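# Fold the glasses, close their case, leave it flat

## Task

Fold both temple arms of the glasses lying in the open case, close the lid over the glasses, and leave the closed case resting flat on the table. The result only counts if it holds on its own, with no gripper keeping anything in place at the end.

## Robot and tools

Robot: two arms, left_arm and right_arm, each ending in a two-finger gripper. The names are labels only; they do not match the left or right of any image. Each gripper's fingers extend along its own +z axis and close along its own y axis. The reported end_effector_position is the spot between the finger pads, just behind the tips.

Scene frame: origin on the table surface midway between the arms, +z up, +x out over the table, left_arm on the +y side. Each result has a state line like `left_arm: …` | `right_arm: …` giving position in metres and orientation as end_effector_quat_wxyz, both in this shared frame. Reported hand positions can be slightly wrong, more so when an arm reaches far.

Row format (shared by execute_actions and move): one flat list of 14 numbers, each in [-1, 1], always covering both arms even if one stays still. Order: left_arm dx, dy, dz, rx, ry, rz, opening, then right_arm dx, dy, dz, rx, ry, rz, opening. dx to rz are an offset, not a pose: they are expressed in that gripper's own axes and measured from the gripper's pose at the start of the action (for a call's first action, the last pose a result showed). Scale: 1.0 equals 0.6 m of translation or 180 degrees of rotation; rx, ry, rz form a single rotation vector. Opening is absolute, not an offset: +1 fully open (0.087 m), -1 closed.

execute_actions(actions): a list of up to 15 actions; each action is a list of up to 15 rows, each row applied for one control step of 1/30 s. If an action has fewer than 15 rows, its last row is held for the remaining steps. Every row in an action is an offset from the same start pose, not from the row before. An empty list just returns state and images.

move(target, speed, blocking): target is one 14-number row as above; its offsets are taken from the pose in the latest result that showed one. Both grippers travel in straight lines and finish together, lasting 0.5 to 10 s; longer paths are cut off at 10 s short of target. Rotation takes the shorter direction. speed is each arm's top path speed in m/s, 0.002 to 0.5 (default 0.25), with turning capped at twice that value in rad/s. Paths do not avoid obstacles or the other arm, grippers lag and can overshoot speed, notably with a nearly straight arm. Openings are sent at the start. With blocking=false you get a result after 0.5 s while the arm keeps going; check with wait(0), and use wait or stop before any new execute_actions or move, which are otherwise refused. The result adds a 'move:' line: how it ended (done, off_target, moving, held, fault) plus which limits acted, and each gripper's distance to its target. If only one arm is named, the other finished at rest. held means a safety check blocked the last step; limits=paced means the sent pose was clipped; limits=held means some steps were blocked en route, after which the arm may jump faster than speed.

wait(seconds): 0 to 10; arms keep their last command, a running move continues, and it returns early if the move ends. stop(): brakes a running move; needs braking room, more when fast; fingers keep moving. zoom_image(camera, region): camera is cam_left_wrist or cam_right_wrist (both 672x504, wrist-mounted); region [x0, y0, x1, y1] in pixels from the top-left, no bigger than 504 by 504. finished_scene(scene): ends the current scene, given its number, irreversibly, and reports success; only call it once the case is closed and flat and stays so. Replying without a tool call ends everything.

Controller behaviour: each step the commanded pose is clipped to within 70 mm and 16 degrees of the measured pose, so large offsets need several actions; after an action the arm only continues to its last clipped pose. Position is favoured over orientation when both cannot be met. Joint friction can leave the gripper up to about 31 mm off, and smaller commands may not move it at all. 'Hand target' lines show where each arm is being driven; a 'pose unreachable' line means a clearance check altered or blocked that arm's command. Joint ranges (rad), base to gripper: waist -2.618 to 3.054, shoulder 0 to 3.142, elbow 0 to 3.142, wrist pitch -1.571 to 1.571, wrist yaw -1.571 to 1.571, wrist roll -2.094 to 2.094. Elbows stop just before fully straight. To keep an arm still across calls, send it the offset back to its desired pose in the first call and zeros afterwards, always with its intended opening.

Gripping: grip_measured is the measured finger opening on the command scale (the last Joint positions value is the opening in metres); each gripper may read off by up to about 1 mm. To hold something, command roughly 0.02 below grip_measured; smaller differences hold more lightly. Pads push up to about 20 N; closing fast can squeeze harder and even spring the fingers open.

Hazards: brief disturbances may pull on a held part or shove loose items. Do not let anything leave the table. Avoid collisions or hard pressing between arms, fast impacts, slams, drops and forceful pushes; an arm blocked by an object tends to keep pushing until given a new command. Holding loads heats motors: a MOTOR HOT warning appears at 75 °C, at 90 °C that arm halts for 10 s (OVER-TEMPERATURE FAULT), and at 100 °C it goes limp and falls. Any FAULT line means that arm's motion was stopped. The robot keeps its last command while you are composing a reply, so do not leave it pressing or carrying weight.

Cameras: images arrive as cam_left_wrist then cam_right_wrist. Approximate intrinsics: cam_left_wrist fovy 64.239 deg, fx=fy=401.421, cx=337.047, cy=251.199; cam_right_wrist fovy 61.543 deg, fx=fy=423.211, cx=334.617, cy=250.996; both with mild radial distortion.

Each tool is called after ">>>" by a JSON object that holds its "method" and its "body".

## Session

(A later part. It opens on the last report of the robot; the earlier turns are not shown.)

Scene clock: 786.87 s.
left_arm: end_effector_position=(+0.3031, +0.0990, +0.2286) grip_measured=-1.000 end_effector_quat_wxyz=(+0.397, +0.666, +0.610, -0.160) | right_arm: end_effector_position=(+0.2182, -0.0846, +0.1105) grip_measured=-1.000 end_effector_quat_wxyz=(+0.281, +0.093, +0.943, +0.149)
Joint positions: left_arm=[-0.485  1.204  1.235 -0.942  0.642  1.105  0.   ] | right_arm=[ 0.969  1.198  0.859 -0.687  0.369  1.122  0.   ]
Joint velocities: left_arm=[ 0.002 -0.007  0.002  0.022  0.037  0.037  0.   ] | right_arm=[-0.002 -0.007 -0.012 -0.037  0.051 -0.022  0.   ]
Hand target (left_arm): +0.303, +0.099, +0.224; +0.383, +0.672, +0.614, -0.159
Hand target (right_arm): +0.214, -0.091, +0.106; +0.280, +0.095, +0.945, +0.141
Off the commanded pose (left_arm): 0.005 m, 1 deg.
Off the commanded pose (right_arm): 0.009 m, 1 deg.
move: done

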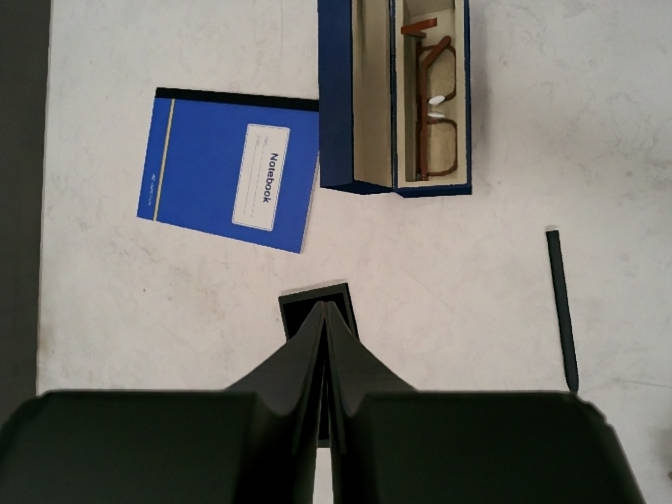

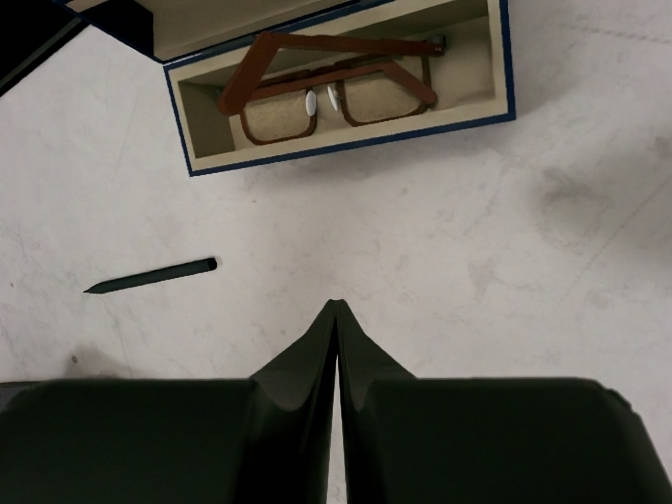

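>>> {"method": "move", "body": {"target": [-0.0767,-0.1787,0.3815,0.2258,0.1338,0.3515,-1, -0.1410,-0.2253,-0.1213,0.0064,-0.0477,0.3664,-1], "speed": 0.35}}

Scene clock: 810.63 s.
left_arm: end_effector_position=(+0.2559, -0.1049, +0.0877) grip_measured=-1.000 end_effector_quat_wxyz=(+0.061, +0.985, +0.160, +0.022) | right_arm: end_effector_position=(+0.2401, -0.2481, +0.1646) grip_measured=-1.000 end_effector_quat_wxyz=(+0.210, +0.610, +0.716, +0.265)
Joint positions: left_arm=[-1.313  2.03   1.726 -1.137 -0.011  1.667  0.   ] | right_arm=[ 0.02   0.642  0.744 -0.987 -0.073  1.518  0.   ]
Joint velocities: left_arm=[-0.007 -0.007  0.007  0.022  0.007  0.007  0.   ] | right_arm=[-0.002  0.007 -0.022 -0.066 -0.007 -0.022  0.   ]
Hand target (left_arm): +0.257, -0.104, +0.084; +0.048, +0.986, +0.154, +0.027
Hand target (right_arm): +0.236, -0.249, +0.165; +0.210, +0.607, +0.718, +0.267
Off the commanded pose (left_arm): 0.008 m, 2 deg.
Off the commanded pose (right_arm): 0.006 m, 1 deg.
move: done

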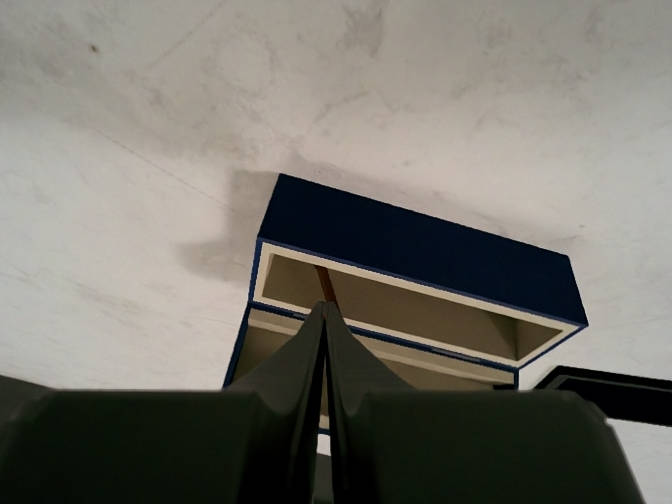

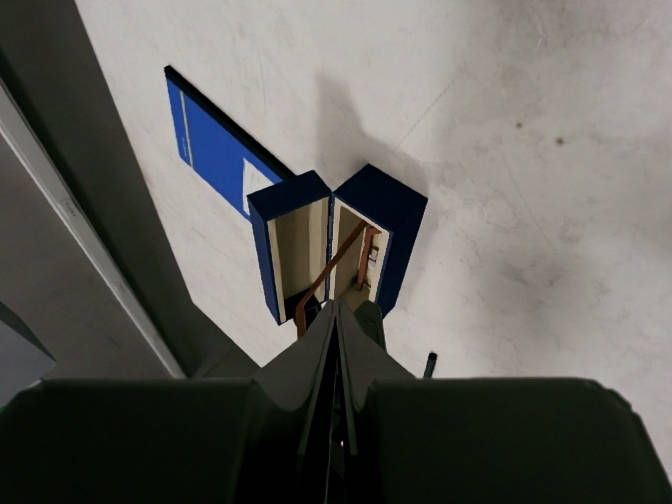

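>>> {"method": "zoom_image", "body": {"camera": "cam_left_wrist", "region": [220, 160, 420, 360]}}

>>> {"method": "zoom_image", "body": {"camera": "cam_right_wrist", "region": [230, 150, 450, 370]}}

Region (220, 160, 420, 360) of cam_left_wrist's 672x504 image, scaled by 2.520, with more detail than that image has.

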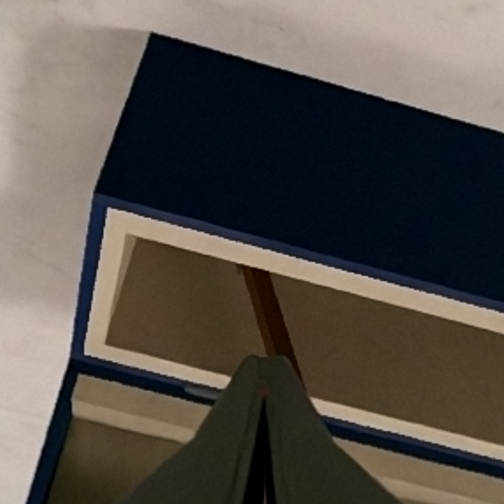

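Region (230, 150, 450, 370) of cam_right_wrist's 672x504 image, scaled by 2.291, with more detail than that image has.

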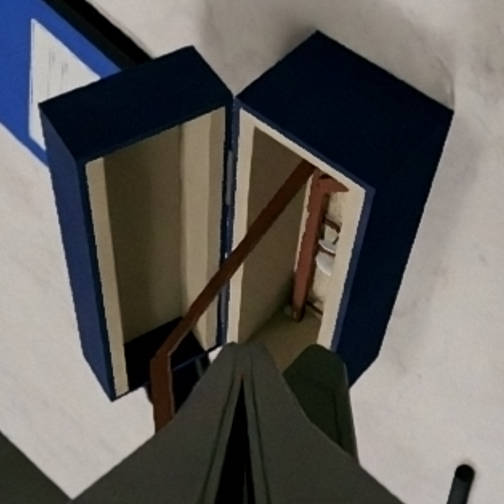

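>>> {"method": "move", "body": {"target": [0.1062,-0.0012,0.0092,0.0072,-0.015,0.0021,-1, 0,0,0,0,0,0,1], "speed": 0.1}}

Scene clock: 851.10 s.
left_arm: end_effector_position=(+0.3175, -0.0859, +0.0897) grip_measured=-1.000 end_effector_quat_wxyz=(+0.063, +0.985, +0.159, +0.004) | right_arm: end_effector_position=(+0.2399, -0.2477, +0.1647) grip_measured=+0.978 end_effector_quat_wxyz=(+0.209, +0.610, +0.716, +0.266)
Joint positions: left_arm=[-1.142  2.093  1.835 -1.194  0.044  1.835  0.   ] | right_arm=[ 0.02   0.642  0.744 -0.987 -0.076  1.518  0.087]
Joint velocities: left_arm=[ 0.007  0.002 -0.012  0.037  0.066  0.095  0.   ] | right_arm=[ 0.002 -0.002 -0.007 -0.022  0.066  0.022  0.001]
Hand target (left_arm): +0.316, -0.086, +0.083; +0.053, +0.986, +0.155, -0.005
Hand target (right_arm): +0.240, -0.248, +0.165; +0.210, +0.611, +0.716, +0.265
Off the commanded pose (left_arm): 0.006 m, 1 deg.
Off the commanded pose (right_arm): 0.000 m, 0 deg.
move: done

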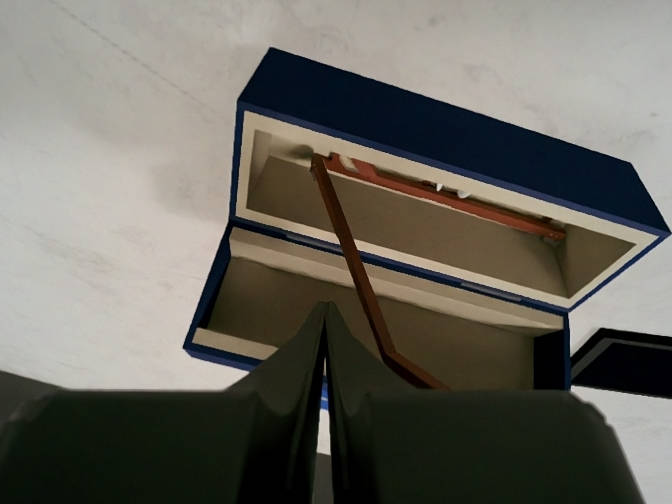

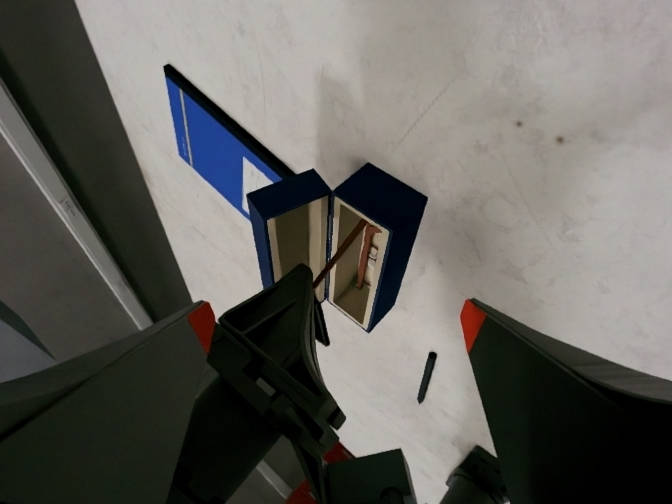

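>>> {"method": "zoom_image", "body": {"camera": "cam_right_wrist", "region": [240, 160, 440, 360]}}

>>> {"method": "zoom_image", "body": {"camera": "cam_left_wrist", "region": [170, 30, 530, 390]}}

Region (240, 160, 440, 360) of cam_right_wrist's 672x504 image, scaled by 2.520, with more detail than that image has.

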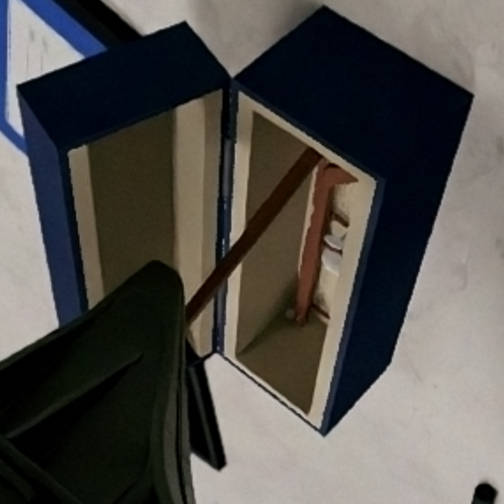

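Region (170, 30, 530, 390) of cam_left_wrist's 672x504 image, scaled by 1.400, with more detail than that image has.

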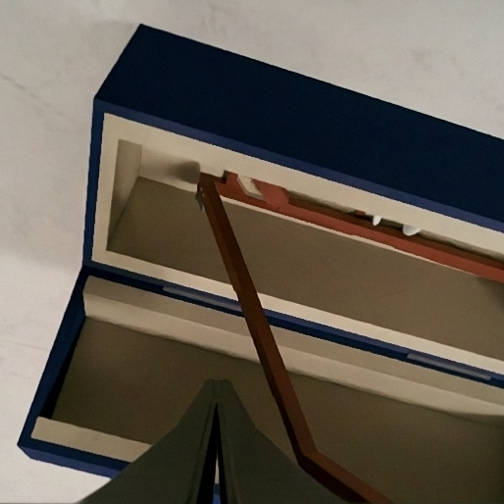

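>>> {"method": "move", "body": {"target": [-0.0183,-0.0038,0.0233,0.004,-0.004,0,-1, 0,0,0,0,0,0,1], "speed": 0.05}}

Scene clock: 901.63 s.
left_arm: end_effector_position=(+0.3112, -0.0891, +0.0830) grip_measured=-1.000 end_effector_quat_wxyz=(+0.063, +0.985, +0.158, +0.003) | right_arm: end_effector_position=(+0.2399, -0.2477, +0.1647) grip_measured=+0.978 end_effector_quat_wxyz=(+0.209, +0.610, +0.716, +0.266)
Joint positions: left_arm=[-1.158  2.093  1.809 -1.17   0.045  1.822  0.   ] | right_arm=[ 0.02   0.642  0.744 -0.987 -0.076  1.518  0.087]
Joint velocities: left_arm=[-0.002  0.012 -0.022 -0.007 -0.022 -0.051  0.   ] | right_arm=[ 0.012 -0.007 -0.002 -0.022 -0.037 -0.081  0.   ]
Hand target (left_arm): +0.307, -0.089, +0.076; +0.058, +0.986, +0.159, -0.002
Hand target (right_arm): +0.240, -0.248, +0.165; +0.209, +0.610, +0.716, +0.266
Off the commanded pose (left_arm): 0.009 m, 1 deg.
Off the commanded pose (right_arm): 0.000 m, 0 deg.
move: done

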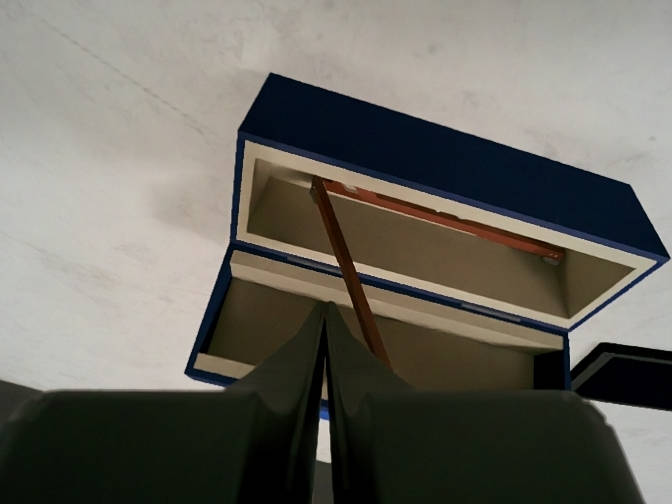

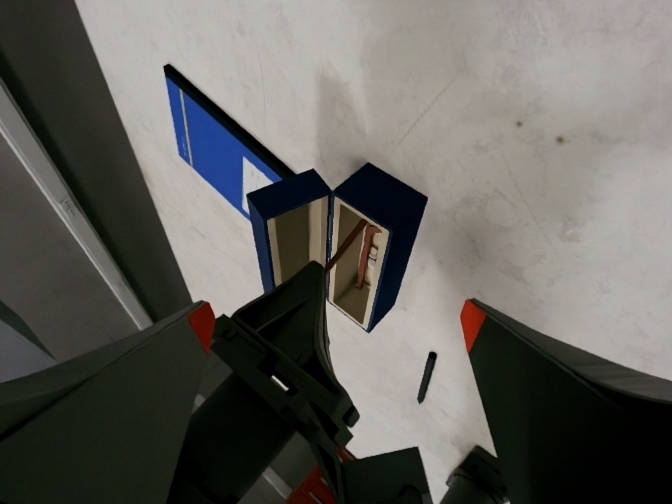

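>>> {"method": "zoom_image", "body": {"camera": "cam_right_wrist", "region": [240, 160, 440, 360]}}

Region (240, 160, 440, 360) of cam_right_wrist's 672x504 image, scaled by 2.520, with more detail than that image has.

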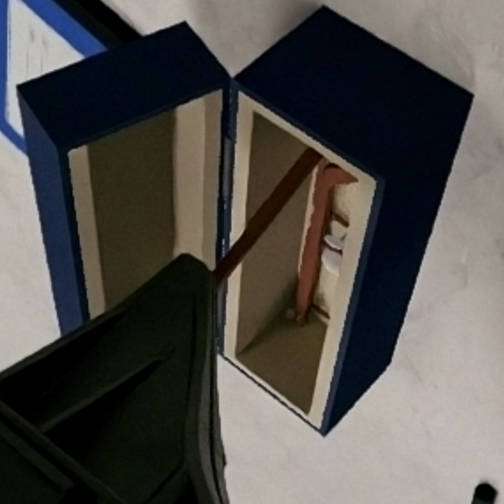

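>>> {"method": "move", "body": {"target": [0.0147,-0.0857,0.0227,0,0,0,-1, 0,0,0,0,0,0,1], "speed": 0.05}}

Scene clock: 913.80 s.
left_arm: end_effector_position=(+0.3053, -0.0441, +0.0647) grip_measured=-1.000 end_effector_quat_wxyz=(+0.063, +0.985, +0.158, +0.006) | right_arm: end_effector_position=(+0.2399, -0.2477, +0.1647) grip_measured=+0.978 end_effector_quat_wxyz=(+0.209, +0.610, +0.716, +0.266)
Joint positions: left_arm=[-1.108  1.937  1.509 -1.024  0.046  1.871  0.   ] | right_arm=[ 0.02   0.642  0.744 -0.987 -0.076  1.518  0.087]
Joint velocities: left_arm=[-0.007 -0.017 -0.027 -0.007  0.022 -0.007  0.   ] | right_arm=[ 0.002 -0.002  0.002 -0.007  0.007  0.007 -0.001]
Hand target (left_arm): +0.304, -0.040, +0.062; +0.062, +0.985, +0.158, +0.002
Hand target (right_arm): +0.240, -0.248, +0.165; +0.209, +0.610, +0.716, +0.266
Off the commanded pose (left_arm): 0.005 m, 0 deg.
Off the commanded pose (right_arm): 0.000 m, 0 deg.
move: done

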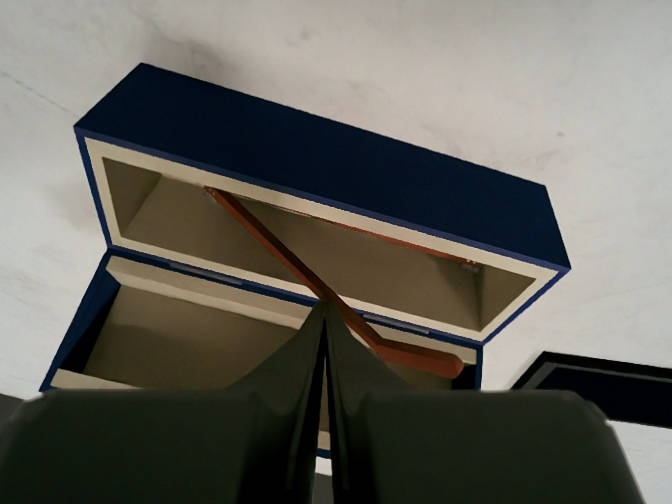

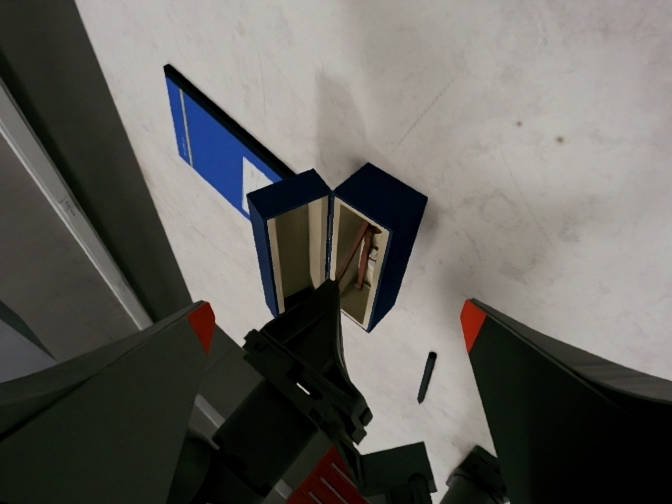

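The temple is folding. Let me check details.

>>> {"method": "zoom_image", "body": {"camera": "cam_right_wrist", "region": [270, 180, 430, 340]}}

>>> {"method": "zoom_image", "body": {"camera": "cam_left_wrist", "region": [180, 150, 500, 400]}}

Region (270, 180, 430, 340) of cam_right_wrist's 672x504 image, scaled by 3.150, with more detail than that image has.

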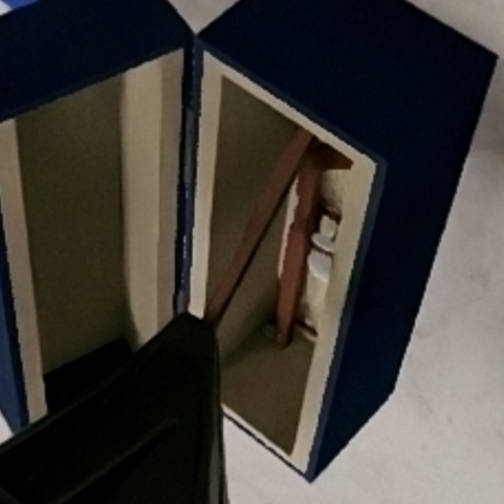

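Region (180, 150, 500, 400) of cam_left_wrist's 672x504 image, scaled by 1.575, with more detail than that image has; it fills the top 394 rows of this view, and the rest is white.

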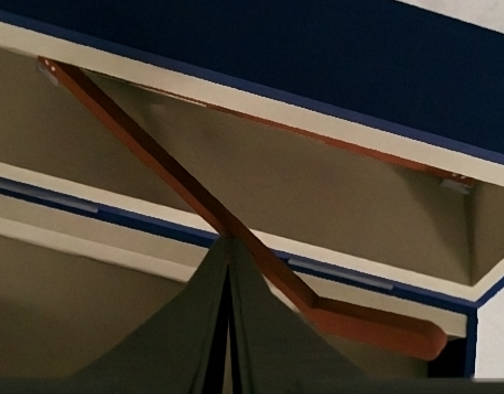

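>>> {"method": "move", "body": {"target": [-0.002,-0.0525,0.0185,0,0,0,-1, 0,0,0,0,0,0,1], "speed": 0.05}}

Scene clock: 926.73 s.
left_arm: end_effector_position=(+0.2944, -0.0197, +0.0509) grip_measured=-1.000 end_effector_quat_wxyz=(+0.061, +0.985, +0.158, +0.006) | right_arm: end_effector_position=(+0.2399, -0.2477, +0.1647) grip_measured=+0.978 end_effector_quat_wxyz=(+0.209, +0.610, +0.716, +0.266)
Joint positions: left_arm=[-1.094  1.856  1.344 -0.945  0.046  1.885  0.   ] | right_arm=[ 0.02   0.642  0.744 -0.987 -0.076  1.518  0.087]
Joint velocities: left_arm=[ 0.007 -0.002  0.007  0.022  0.022 -0.022  0.   ] | right_arm=[ 0.007 -0.022 -0.012  0.066  0.022 -0.007  0.001]
Hand target (left_arm): +0.295, -0.016, +0.049; +0.063, +0.985, +0.158, +0.005
Hand target (right_arm): +0.240, -0.248, +0.165; +0.209, +0.610, +0.716, +0.266
Off the commanded pose (left_arm): 0.004 m, 0 deg.
Off the commanded pose (right_arm): 0.000 m, 0 deg.
move: done

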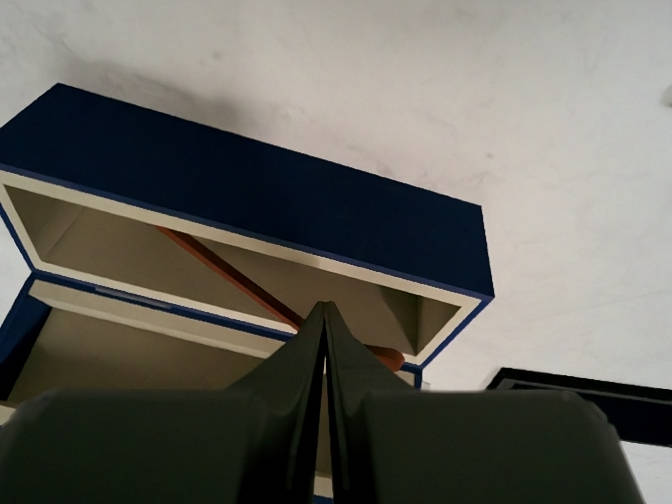

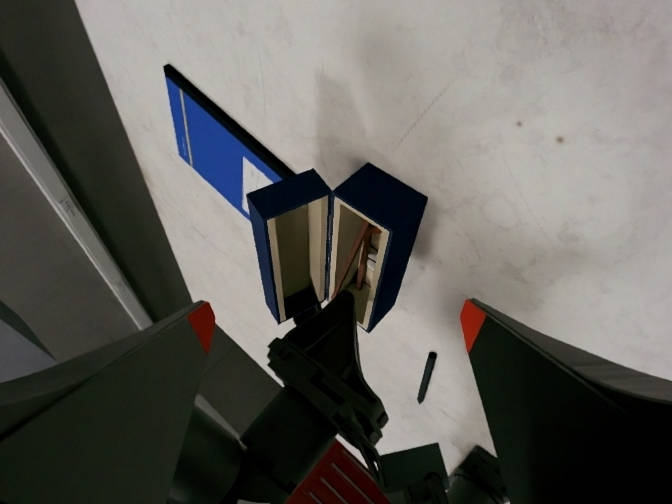

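>>> {"method": "zoom_image", "body": {"camera": "cam_right_wrist", "region": [270, 180, 430, 340]}}

>>> {"method": "zoom_image", "body": {"camera": "cam_left_wrist", "region": [140, 190, 500, 400]}}

Region (270, 180, 430, 340) of cam_right_wrist's 672x504 image, scaled by 3.150, with more detail than that image has.

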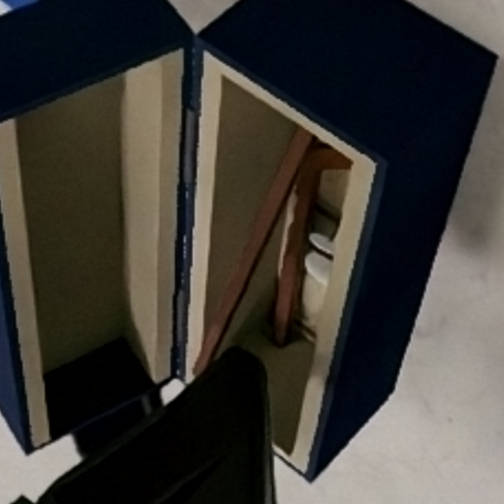

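Region (140, 190, 500, 400) of cam_left_wrist's 672x504 image, scaled by 1.400, with more detail than that image has; it fills the top 294 rows of this view, and the rest is white.

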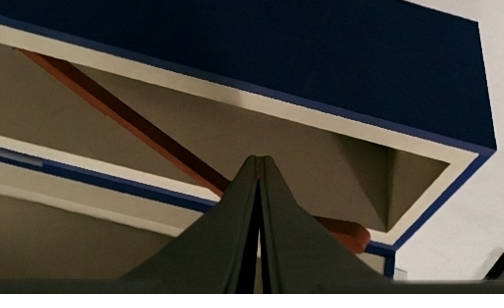

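>>> {"method": "move", "body": {"target": [-0.006,0.0092,-0.0558,0,-0.0444,-0.0833,-1, 0,0,0,0,0,0,1], "speed": 0.15}}

Scene clock: 955.87 s.
left_arm: end_effector_position=(+0.2911, -0.0235, +0.0901) grip_measured=-1.000 end_effector_quat_wxyz=(+0.081, +0.957, +0.272, -0.063) | right_arm: end_effector_position=(+0.2399, -0.2477, +0.1647) grip_measured=+0.978 end_effector_quat_wxyz=(+0.209, +0.610, +0.716, +0.266)
Joint positions: left_arm=[-1.048  1.874  1.543 -1.139  0.179  1.688  0.   ] | right_arm=[ 0.02   0.642  0.744 -0.987 -0.076  1.518  0.087]
Joint velocities: left_arm=[-0.012  0.002 -0.012  0.007 -0.022 -0.007  0.   ] | right_arm=[ 0.012  0.007 -0.002  0.037 -0.037  0.022  0.   ]
Hand target (left_arm): +0.291, -0.022, +0.085; +0.071, +0.955, +0.281, -0.072
Hand target (right_arm): +0.240, -0.248, +0.165; +0.209, +0.610, +0.716, +0.266
Off the commanded pose (left_arm): 0.006 m, 2 deg.
Off the commanded pose (right_arm): 0.000 m, 0 deg.
move: done

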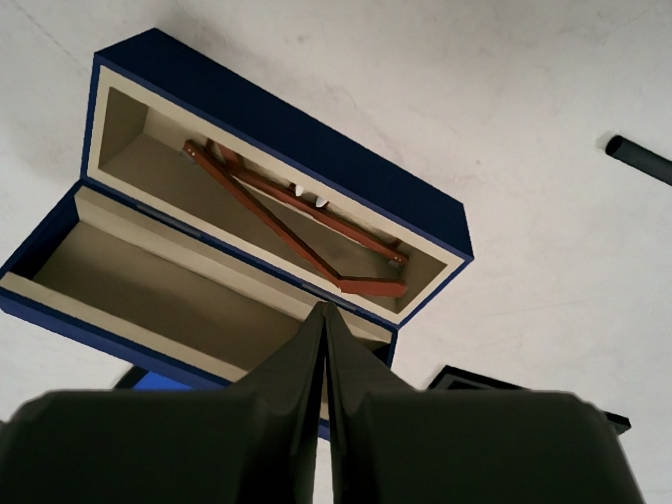

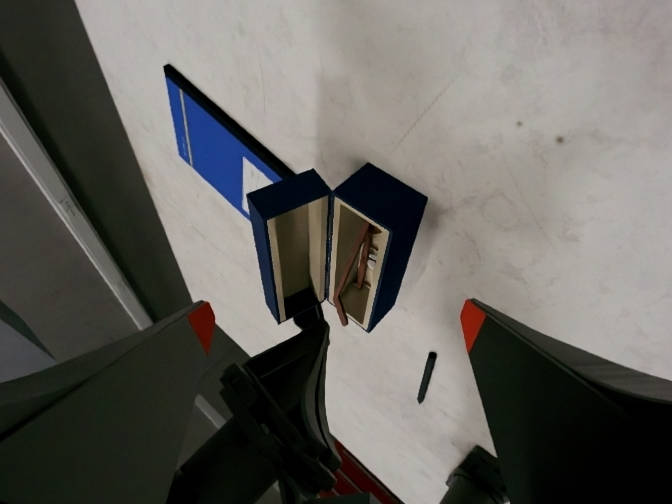

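>>> {"method": "zoom_image", "body": {"camera": "cam_left_wrist", "region": [240, 140, 490, 350]}}

>>> {"method": "zoom_image", "body": {"camera": "cam_left_wrist", "region": [60, 10, 310, 220]}}

>>> {"method": "zoom_image", "body": {"camera": "cam_right_wrist", "region": [270, 190, 430, 350]}}

Region (240, 140, 490, 350) of cam_left_wrist's 672x504 image, scaled by 2.016, with more detail than that image has; it fills the top 423 rows of this view, and the rest is white.

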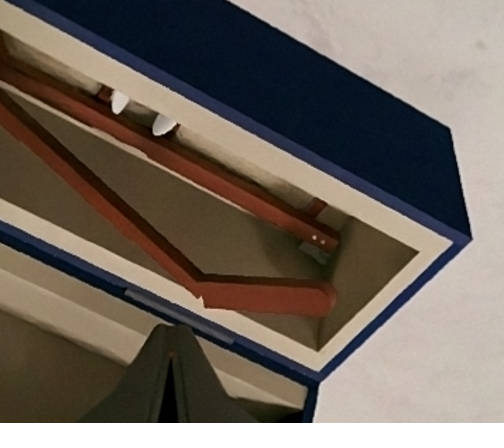

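Region (60, 10, 310, 220) of cam_left_wrist's 672x504 image, scaled by 2.016, with more detail than that image has; it fills the top 423 rows of this view, and the rest is white.

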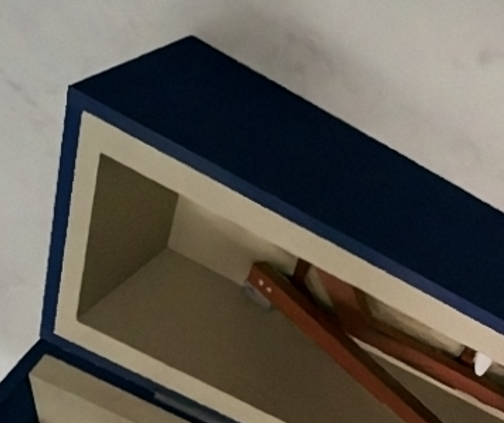

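Region (270, 190, 430, 350) of cam_right_wrist's 672x504 image, scaled by 3.150, with more detail than that image has.

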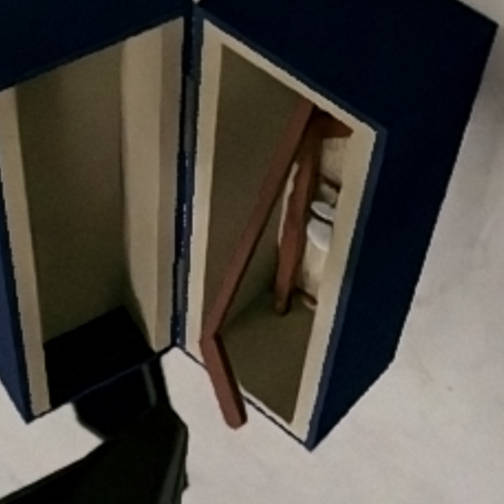

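>>> {"method": "move", "body": {"target": [0.0357,-0.0302,0.0363,0,0,0,-1, 0,0,0,0,0,0,1], "speed": 0.06}}

Scene clock: 997.17 s.
left_arm: end_effector_position=(+0.2988, -0.0053, +0.0645) grip_measured=-1.000 end_effector_quat_wxyz=(+0.079, +0.957, +0.273, -0.062) | right_arm: end_effector_position=(+0.2399, -0.2477, +0.1647) grip_measured=+0.978 end_effector_quat_wxyz=(+0.209, +0.610, +0.716, +0.266)
Joint positions: left_arm=[-1.     1.859  1.421 -1.043  0.18   1.735  0.   ] | right_arm=[ 0.02   0.642  0.744 -0.987 -0.076  1.518  0.087]
Joint velocities: left_arm=[ 0.012  0.017  0.007 -0.081 -0.007 -0.022  0.   ] | right_arm=[ 0.007 -0.002 -0.002 -0.037 -0.022 -0.022 -0.001]
Hand target (left_arm): +0.298, -0.002, +0.063; +0.081, +0.957, +0.272, -0.064
Hand target (right_arm): +0.240, -0.248, +0.165; +0.209, +0.610, +0.716, +0.266
Off the commanded pose (left_arm): 0.004 m, 0 deg.
Off the commanded pose (right_arm): 0.000 m, 0 deg.
move: done

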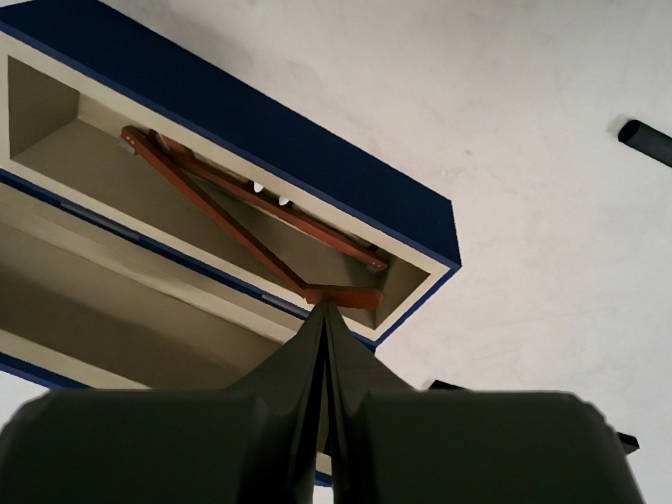

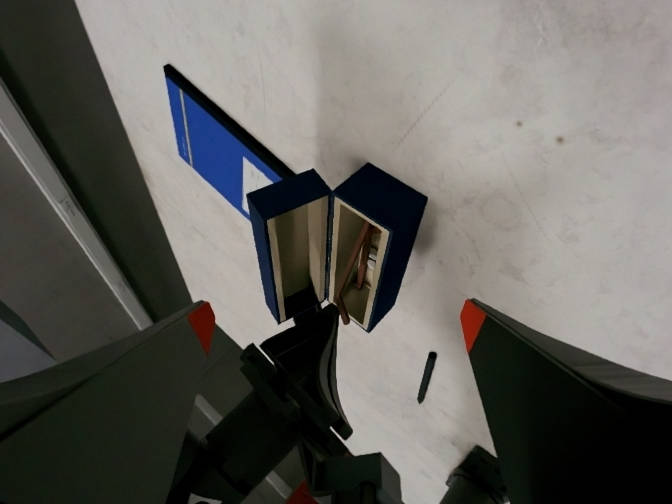

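>>> {"method": "zoom_image", "body": {"camera": "cam_right_wrist", "region": [290, 230, 410, 350]}}

>>> {"method": "zoom_image", "body": {"camera": "cam_left_wrist", "region": [240, 190, 470, 360]}}

Region (290, 230, 410, 350) of cam_right_wrist's 672x504 image, scaled by 4.200, with more detail than that image has.

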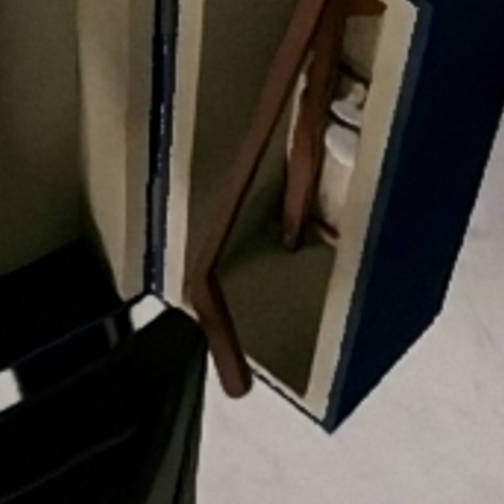

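Region (240, 190, 470, 360) of cam_left_wrist's 672x504 image, scaled by 2.191, with more detail than that image has; it fills the top 373 rows of this view, and the rest is white.

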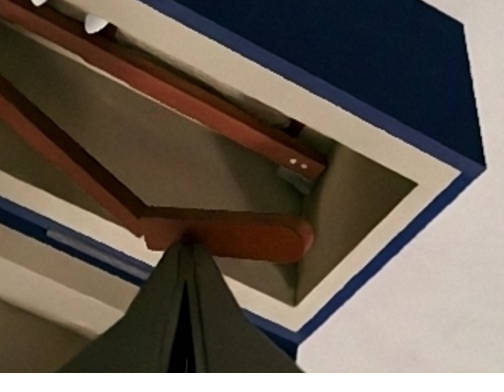

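>>> {"method": "move", "body": {"target": [0.0152,-0.0211,0.0561,0,0,0,-1, 0,0,0,0,0,0,1], "speed": 0.05}}

Scene clock: 1010.83 s.
left_arm: end_effector_position=(+0.2986, -0.0021, +0.0373) grip_measured=-1.000 end_effector_quat_wxyz=(+0.087, +0.956, +0.272, -0.057) | right_arm: end_effector_position=(+0.2399, -0.2477, +0.1647) grip_measured=+0.978 end_effector_quat_wxyz=(+0.209, +0.610, +0.716, +0.266)
Joint positions: left_arm=[-0.995  1.859  1.307 -0.911  0.18   1.741  0.   ] | right_arm=[ 0.02   0.642  0.744 -0.987 -0.076  1.518  0.087]
Joint velocities: left_arm=[-0.002  0.002  0.007 -0.037  0.051 -0.022  0.   ] | right_arm=[-0.002 -0.012  0.007 -0.007 -0.007 -0.066 -0.001]
Hand target (left_arm): +0.297, +0.003, +0.029; +0.079, +0.957, +0.273, -0.062
Hand target (right_arm): +0.240, -0.248, +0.165; +0.209, +0.610, +0.716, +0.266
Off the commanded pose (left_arm): 0.011 m, 1 deg.
Off the commanded pose (right_arm): 0.000 m, 0 deg.
move: off_target (left_arm)

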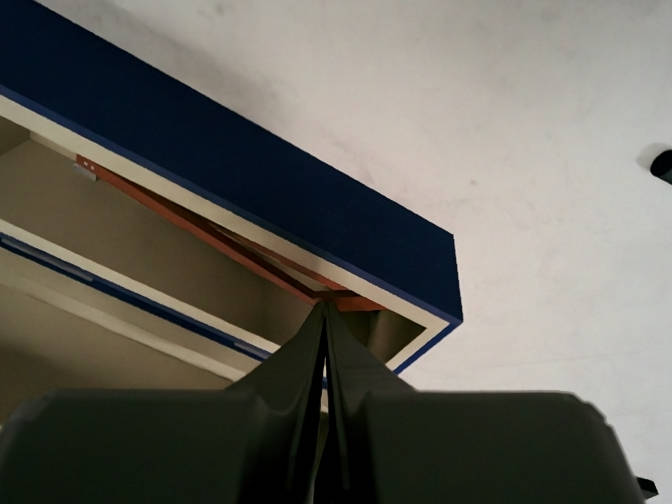

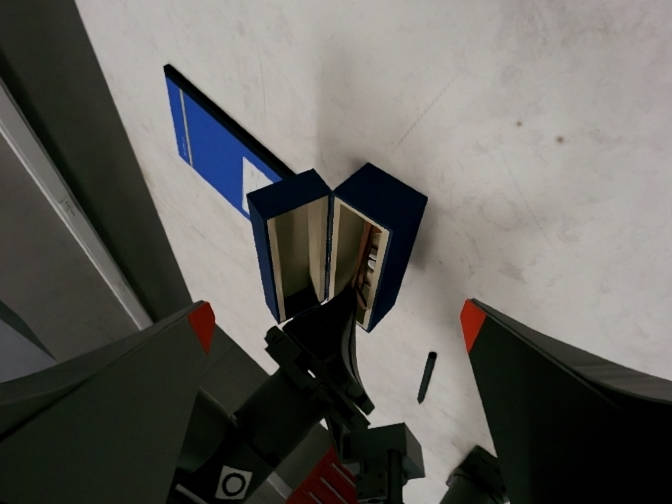

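>>> {"method": "move", "body": {"target": [0.0075,-0.0095,0.0285,0,0,0,-1, 0,0,0,0,0,0,1], "speed": 0.03}}

Scene clock: 1015.03 s.
left_arm: end_effector_position=(+0.3004, -0.0041, +0.0295) grip_measured=-1.000 end_effector_quat_wxyz=(+0.097, +0.956, +0.271, -0.052) | right_arm: end_effector_position=(+0.2399, -0.2477, +0.1647) grip_measured=+0.978 end_effector_quat_wxyz=(+0.209, +0.610, +0.716, +0.266)
Joint positions: left_arm=[-0.995  1.859  1.271 -0.852  0.18   1.741  0.   ] | right_arm=[ 0.02   0.642  0.744 -0.987 -0.076  1.518  0.087]
Joint velocities: left_arm=[ 0.002 -0.012 -0.002  0.037 -0.022  0.022  0.   ] | right_arm=[-0.007 -0.017 -0.007 -0.007 -0.051 -0.022  0.   ]
Hand target (left_arm): +0.298, +0.001, +0.019; +0.087, +0.956, +0.273, -0.058
Hand target (right_arm): +0.240, -0.248, +0.165; +0.209, +0.610, +0.716, +0.266
Off the commanded pose (left_arm): 0.012 m, 1 deg.
Off the commanded pose (right_arm): 0.000 m, 0 deg.
move: off_target (left_arm)

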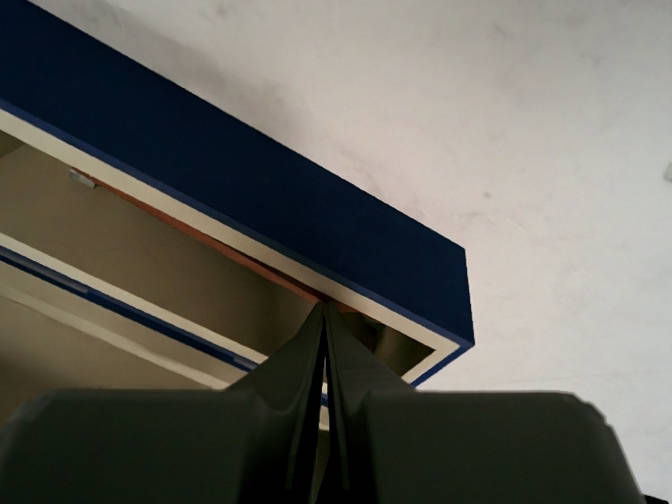

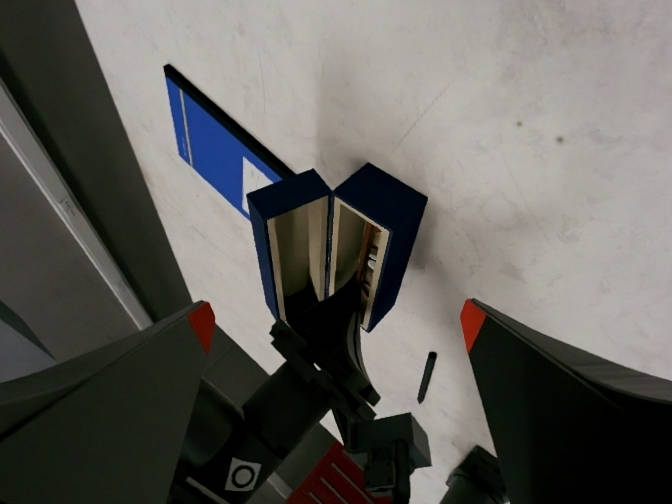

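>>> {"method": "zoom_image", "body": {"camera": "cam_right_wrist", "region": [310, 200, 420, 330]}}

>>> {"method": "zoom_image", "body": {"camera": "cam_left_wrist", "region": [40, 140, 440, 380]}}

Region (310, 200, 420, 330) of cam_right_wrist's 672x504 image, scaled by 3.877, with more detail than that image has; it fills the left 426 columns of this view, and the rest is white.

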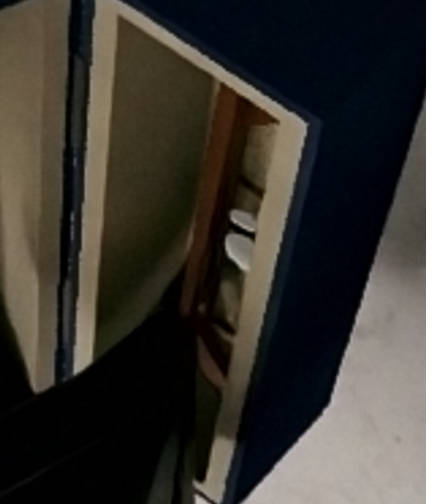

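Region (40, 140, 440, 380) of cam_left_wrist's 672x504 image, scaled by 1.260, with more detail than that image has; it fills the top 302 rows of this view, and the rest is white.

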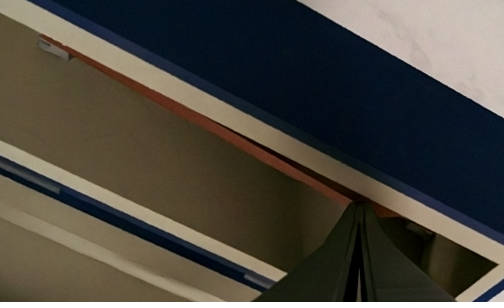

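>>> {"method": "move", "body": {"target": [0.004,-0.008,0.023,0,0,0,-1, 0,0,0,0,0,0,1], "speed": 0.03}}

Scene clock: 1023.03 s.
left_arm: end_effector_position=(+0.3029, -0.0069, +0.0253) grip_measured=-1.000 end_effector_quat_wxyz=(+0.108, +0.956, +0.270, -0.047) | right_arm: end_effector_position=(+0.2399, -0.2477, +0.1647) grip_measured=+0.978 end_effector_quat_wxyz=(+0.209, +0.610, +0.716, +0.266)
Joint positions: left_arm=[-0.995  1.859  1.249 -0.807  0.18   1.741  0.   ] | right_arm=[ 0.02   0.642  0.744 -0.987 -0.076  1.518  0.087]
Joint velocities: left_arm=[-0.002 -0.002  0.002 -0.051 -0.007 -0.007  0.   ] | right_arm=[ 0.002 -0.007 -0.007  0.051 -0.007  0.066 -0.001]
Hand target (left_arm): +0.299, -0.002, +0.015; +0.098, +0.956, +0.271, -0.052
Hand target (right_arm): +0.240, -0.248, +0.165; +0.209, +0.610, +0.716, +0.266
Off the commanded pose (left_arm): 0.012 m, 1 deg.
Off the commanded pose (right_arm): 0.000 m, 0 deg.
move: off_target (left_arm)

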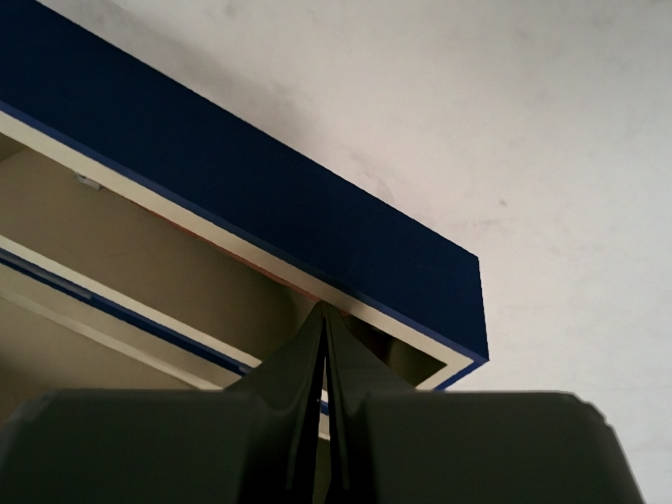

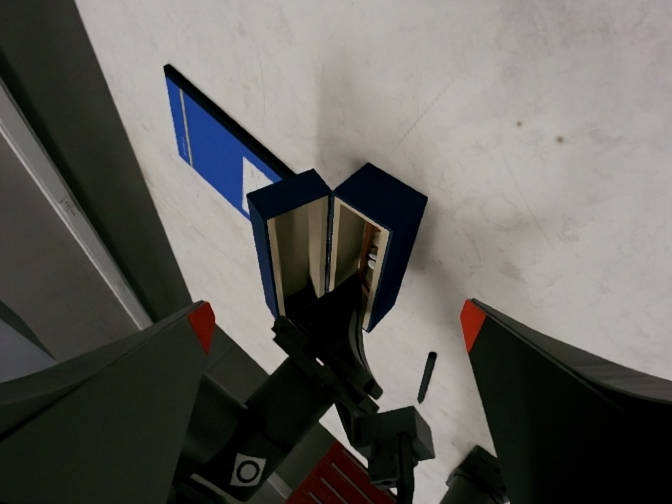

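>>> {"method": "move", "body": {"target": [-0.0210,0.0625,-0.1613,-0.0577,-0.0109,-0.3355,-1, 0,0,0,0,0,0,1], "speed": 0.36}}

Scene clock: 1129.30 s.
left_arm: end_effector_position=(+0.3122, -0.0265, +0.1284) grip_measured=-1.000 end_effector_quat_wxyz=(+0.163, +0.681, +0.707, -0.096) | right_arm: end_effector_position=(+0.2399, -0.2477, +0.1647) grip_measured=+0.978 end_effector_quat_wxyz=(+0.209, +0.610, +0.716, +0.266)
Joint positions: left_arm=[-0.977  1.842  1.635 -1.022  0.173  0.685  0.   ] | right_arm=[ 0.02   0.642  0.744 -0.987 -0.076  1.518  0.087]
Joint velocities: left_arm=[-0.022  0.027  0.012 -0.066 -0.007  0.066  0.   ] | right_arm=[-0.002 -0.002 -0.007 -0.051 -0.095 -0.007 -0.   ]
Hand target (left_arm): +0.314, -0.021, +0.128; +0.156, +0.675, +0.715, -0.089
Hand target (right_arm): +0.240, -0.248, +0.165; +0.209, +0.610, +0.716, +0.266
Off the commanded pose (left_arm): 0.005 m, 2 deg.
Off the commanded pose (right_arm): 0.000 m, 0 deg.
move: done

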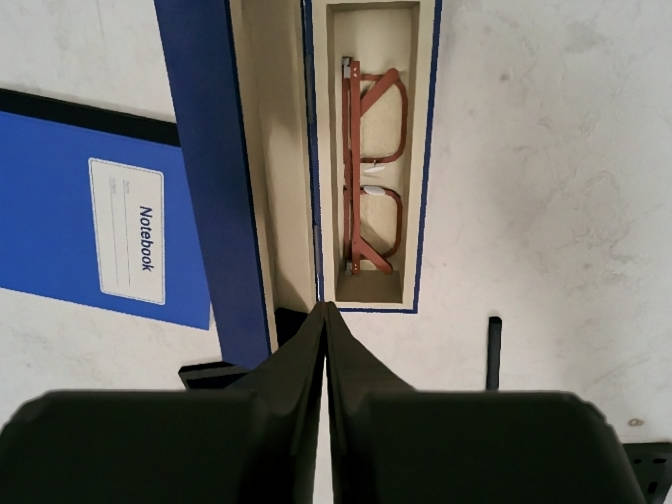

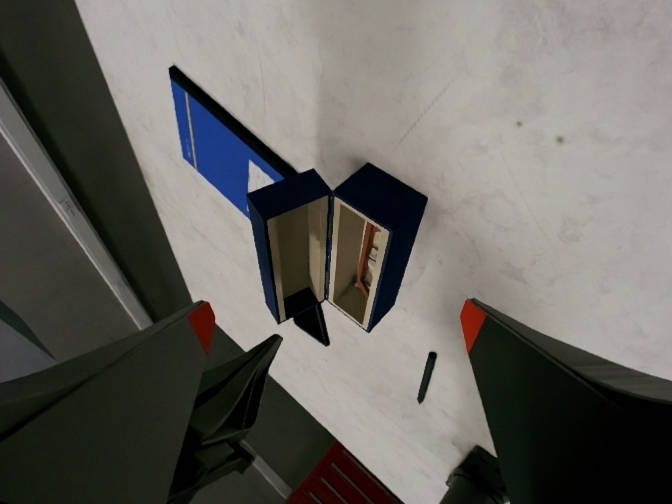

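>>> {"method": "zoom_image", "body": {"camera": "cam_left_wrist", "region": [170, 150, 450, 390]}}

Region (170, 150, 450, 390) of cam_left_wrist's 672x504 image, scaled by 1.800, with more detail than that image has; it fills the top 432 rows of this view, and the rest is white.

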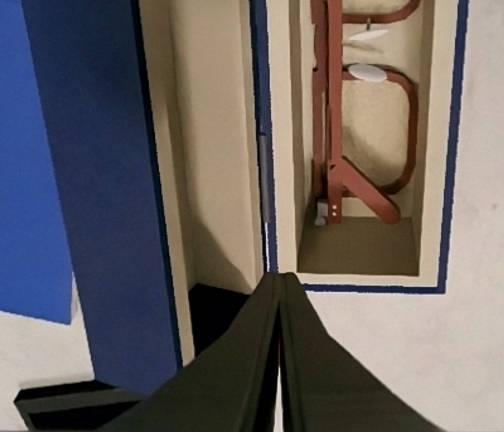

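>>> {"method": "move", "body": {"target": [0.0098,0.0783,0.0215,0,0,-0.005,0.33, 0,0,0,0,0,0,1], "speed": 0.12}}

Scene clock: 1163.00 s.
left_arm: end_effector_position=(+0.3614, -0.0256, +0.1239) grip_measured=+0.330 end_effector_quat_wxyz=(+0.176, +0.672, +0.713, -0.094) | right_arm: end_effector_position=(+0.2399, -0.2477, +0.1647) grip_measured=+0.978 end_effector_quat_wxyz=(+0.209, +0.610, +0.716, +0.266)
Joint positions: left_arm=[-0.888  1.962  1.774 -1.029  0.195  0.747  0.058] | right_arm=[ 0.02   0.642  0.744 -0.987 -0.076  1.518  0.087]
Joint velocities: left_arm=[-0.012 -0.022  0.022 -0.037  0.007 -0.022  0.   ] | right_arm=[-0.007  0.017  0.002  0.007  0.007  0.007  0.   ]
Hand target (left_arm): +0.360, -0.024, +0.119; +0.162, +0.676, +0.712, -0.099
Hand target (right_arm): +0.240, -0.248, +0.165; +0.209, +0.610, +0.716, +0.266
Off the commanded pose (left_arm): 0.006 m, 2 deg.
Off the commanded pose (right_arm): 0.000 m, 0 deg.
move: done

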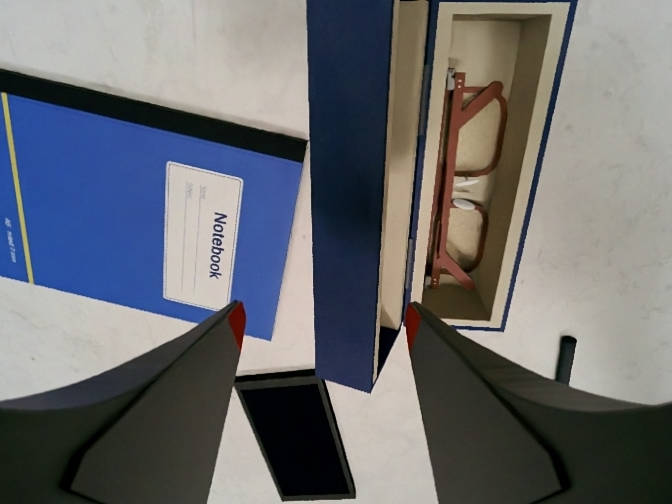

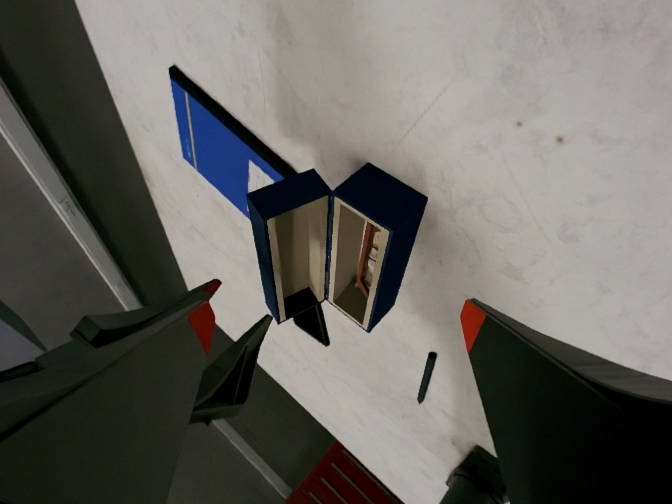

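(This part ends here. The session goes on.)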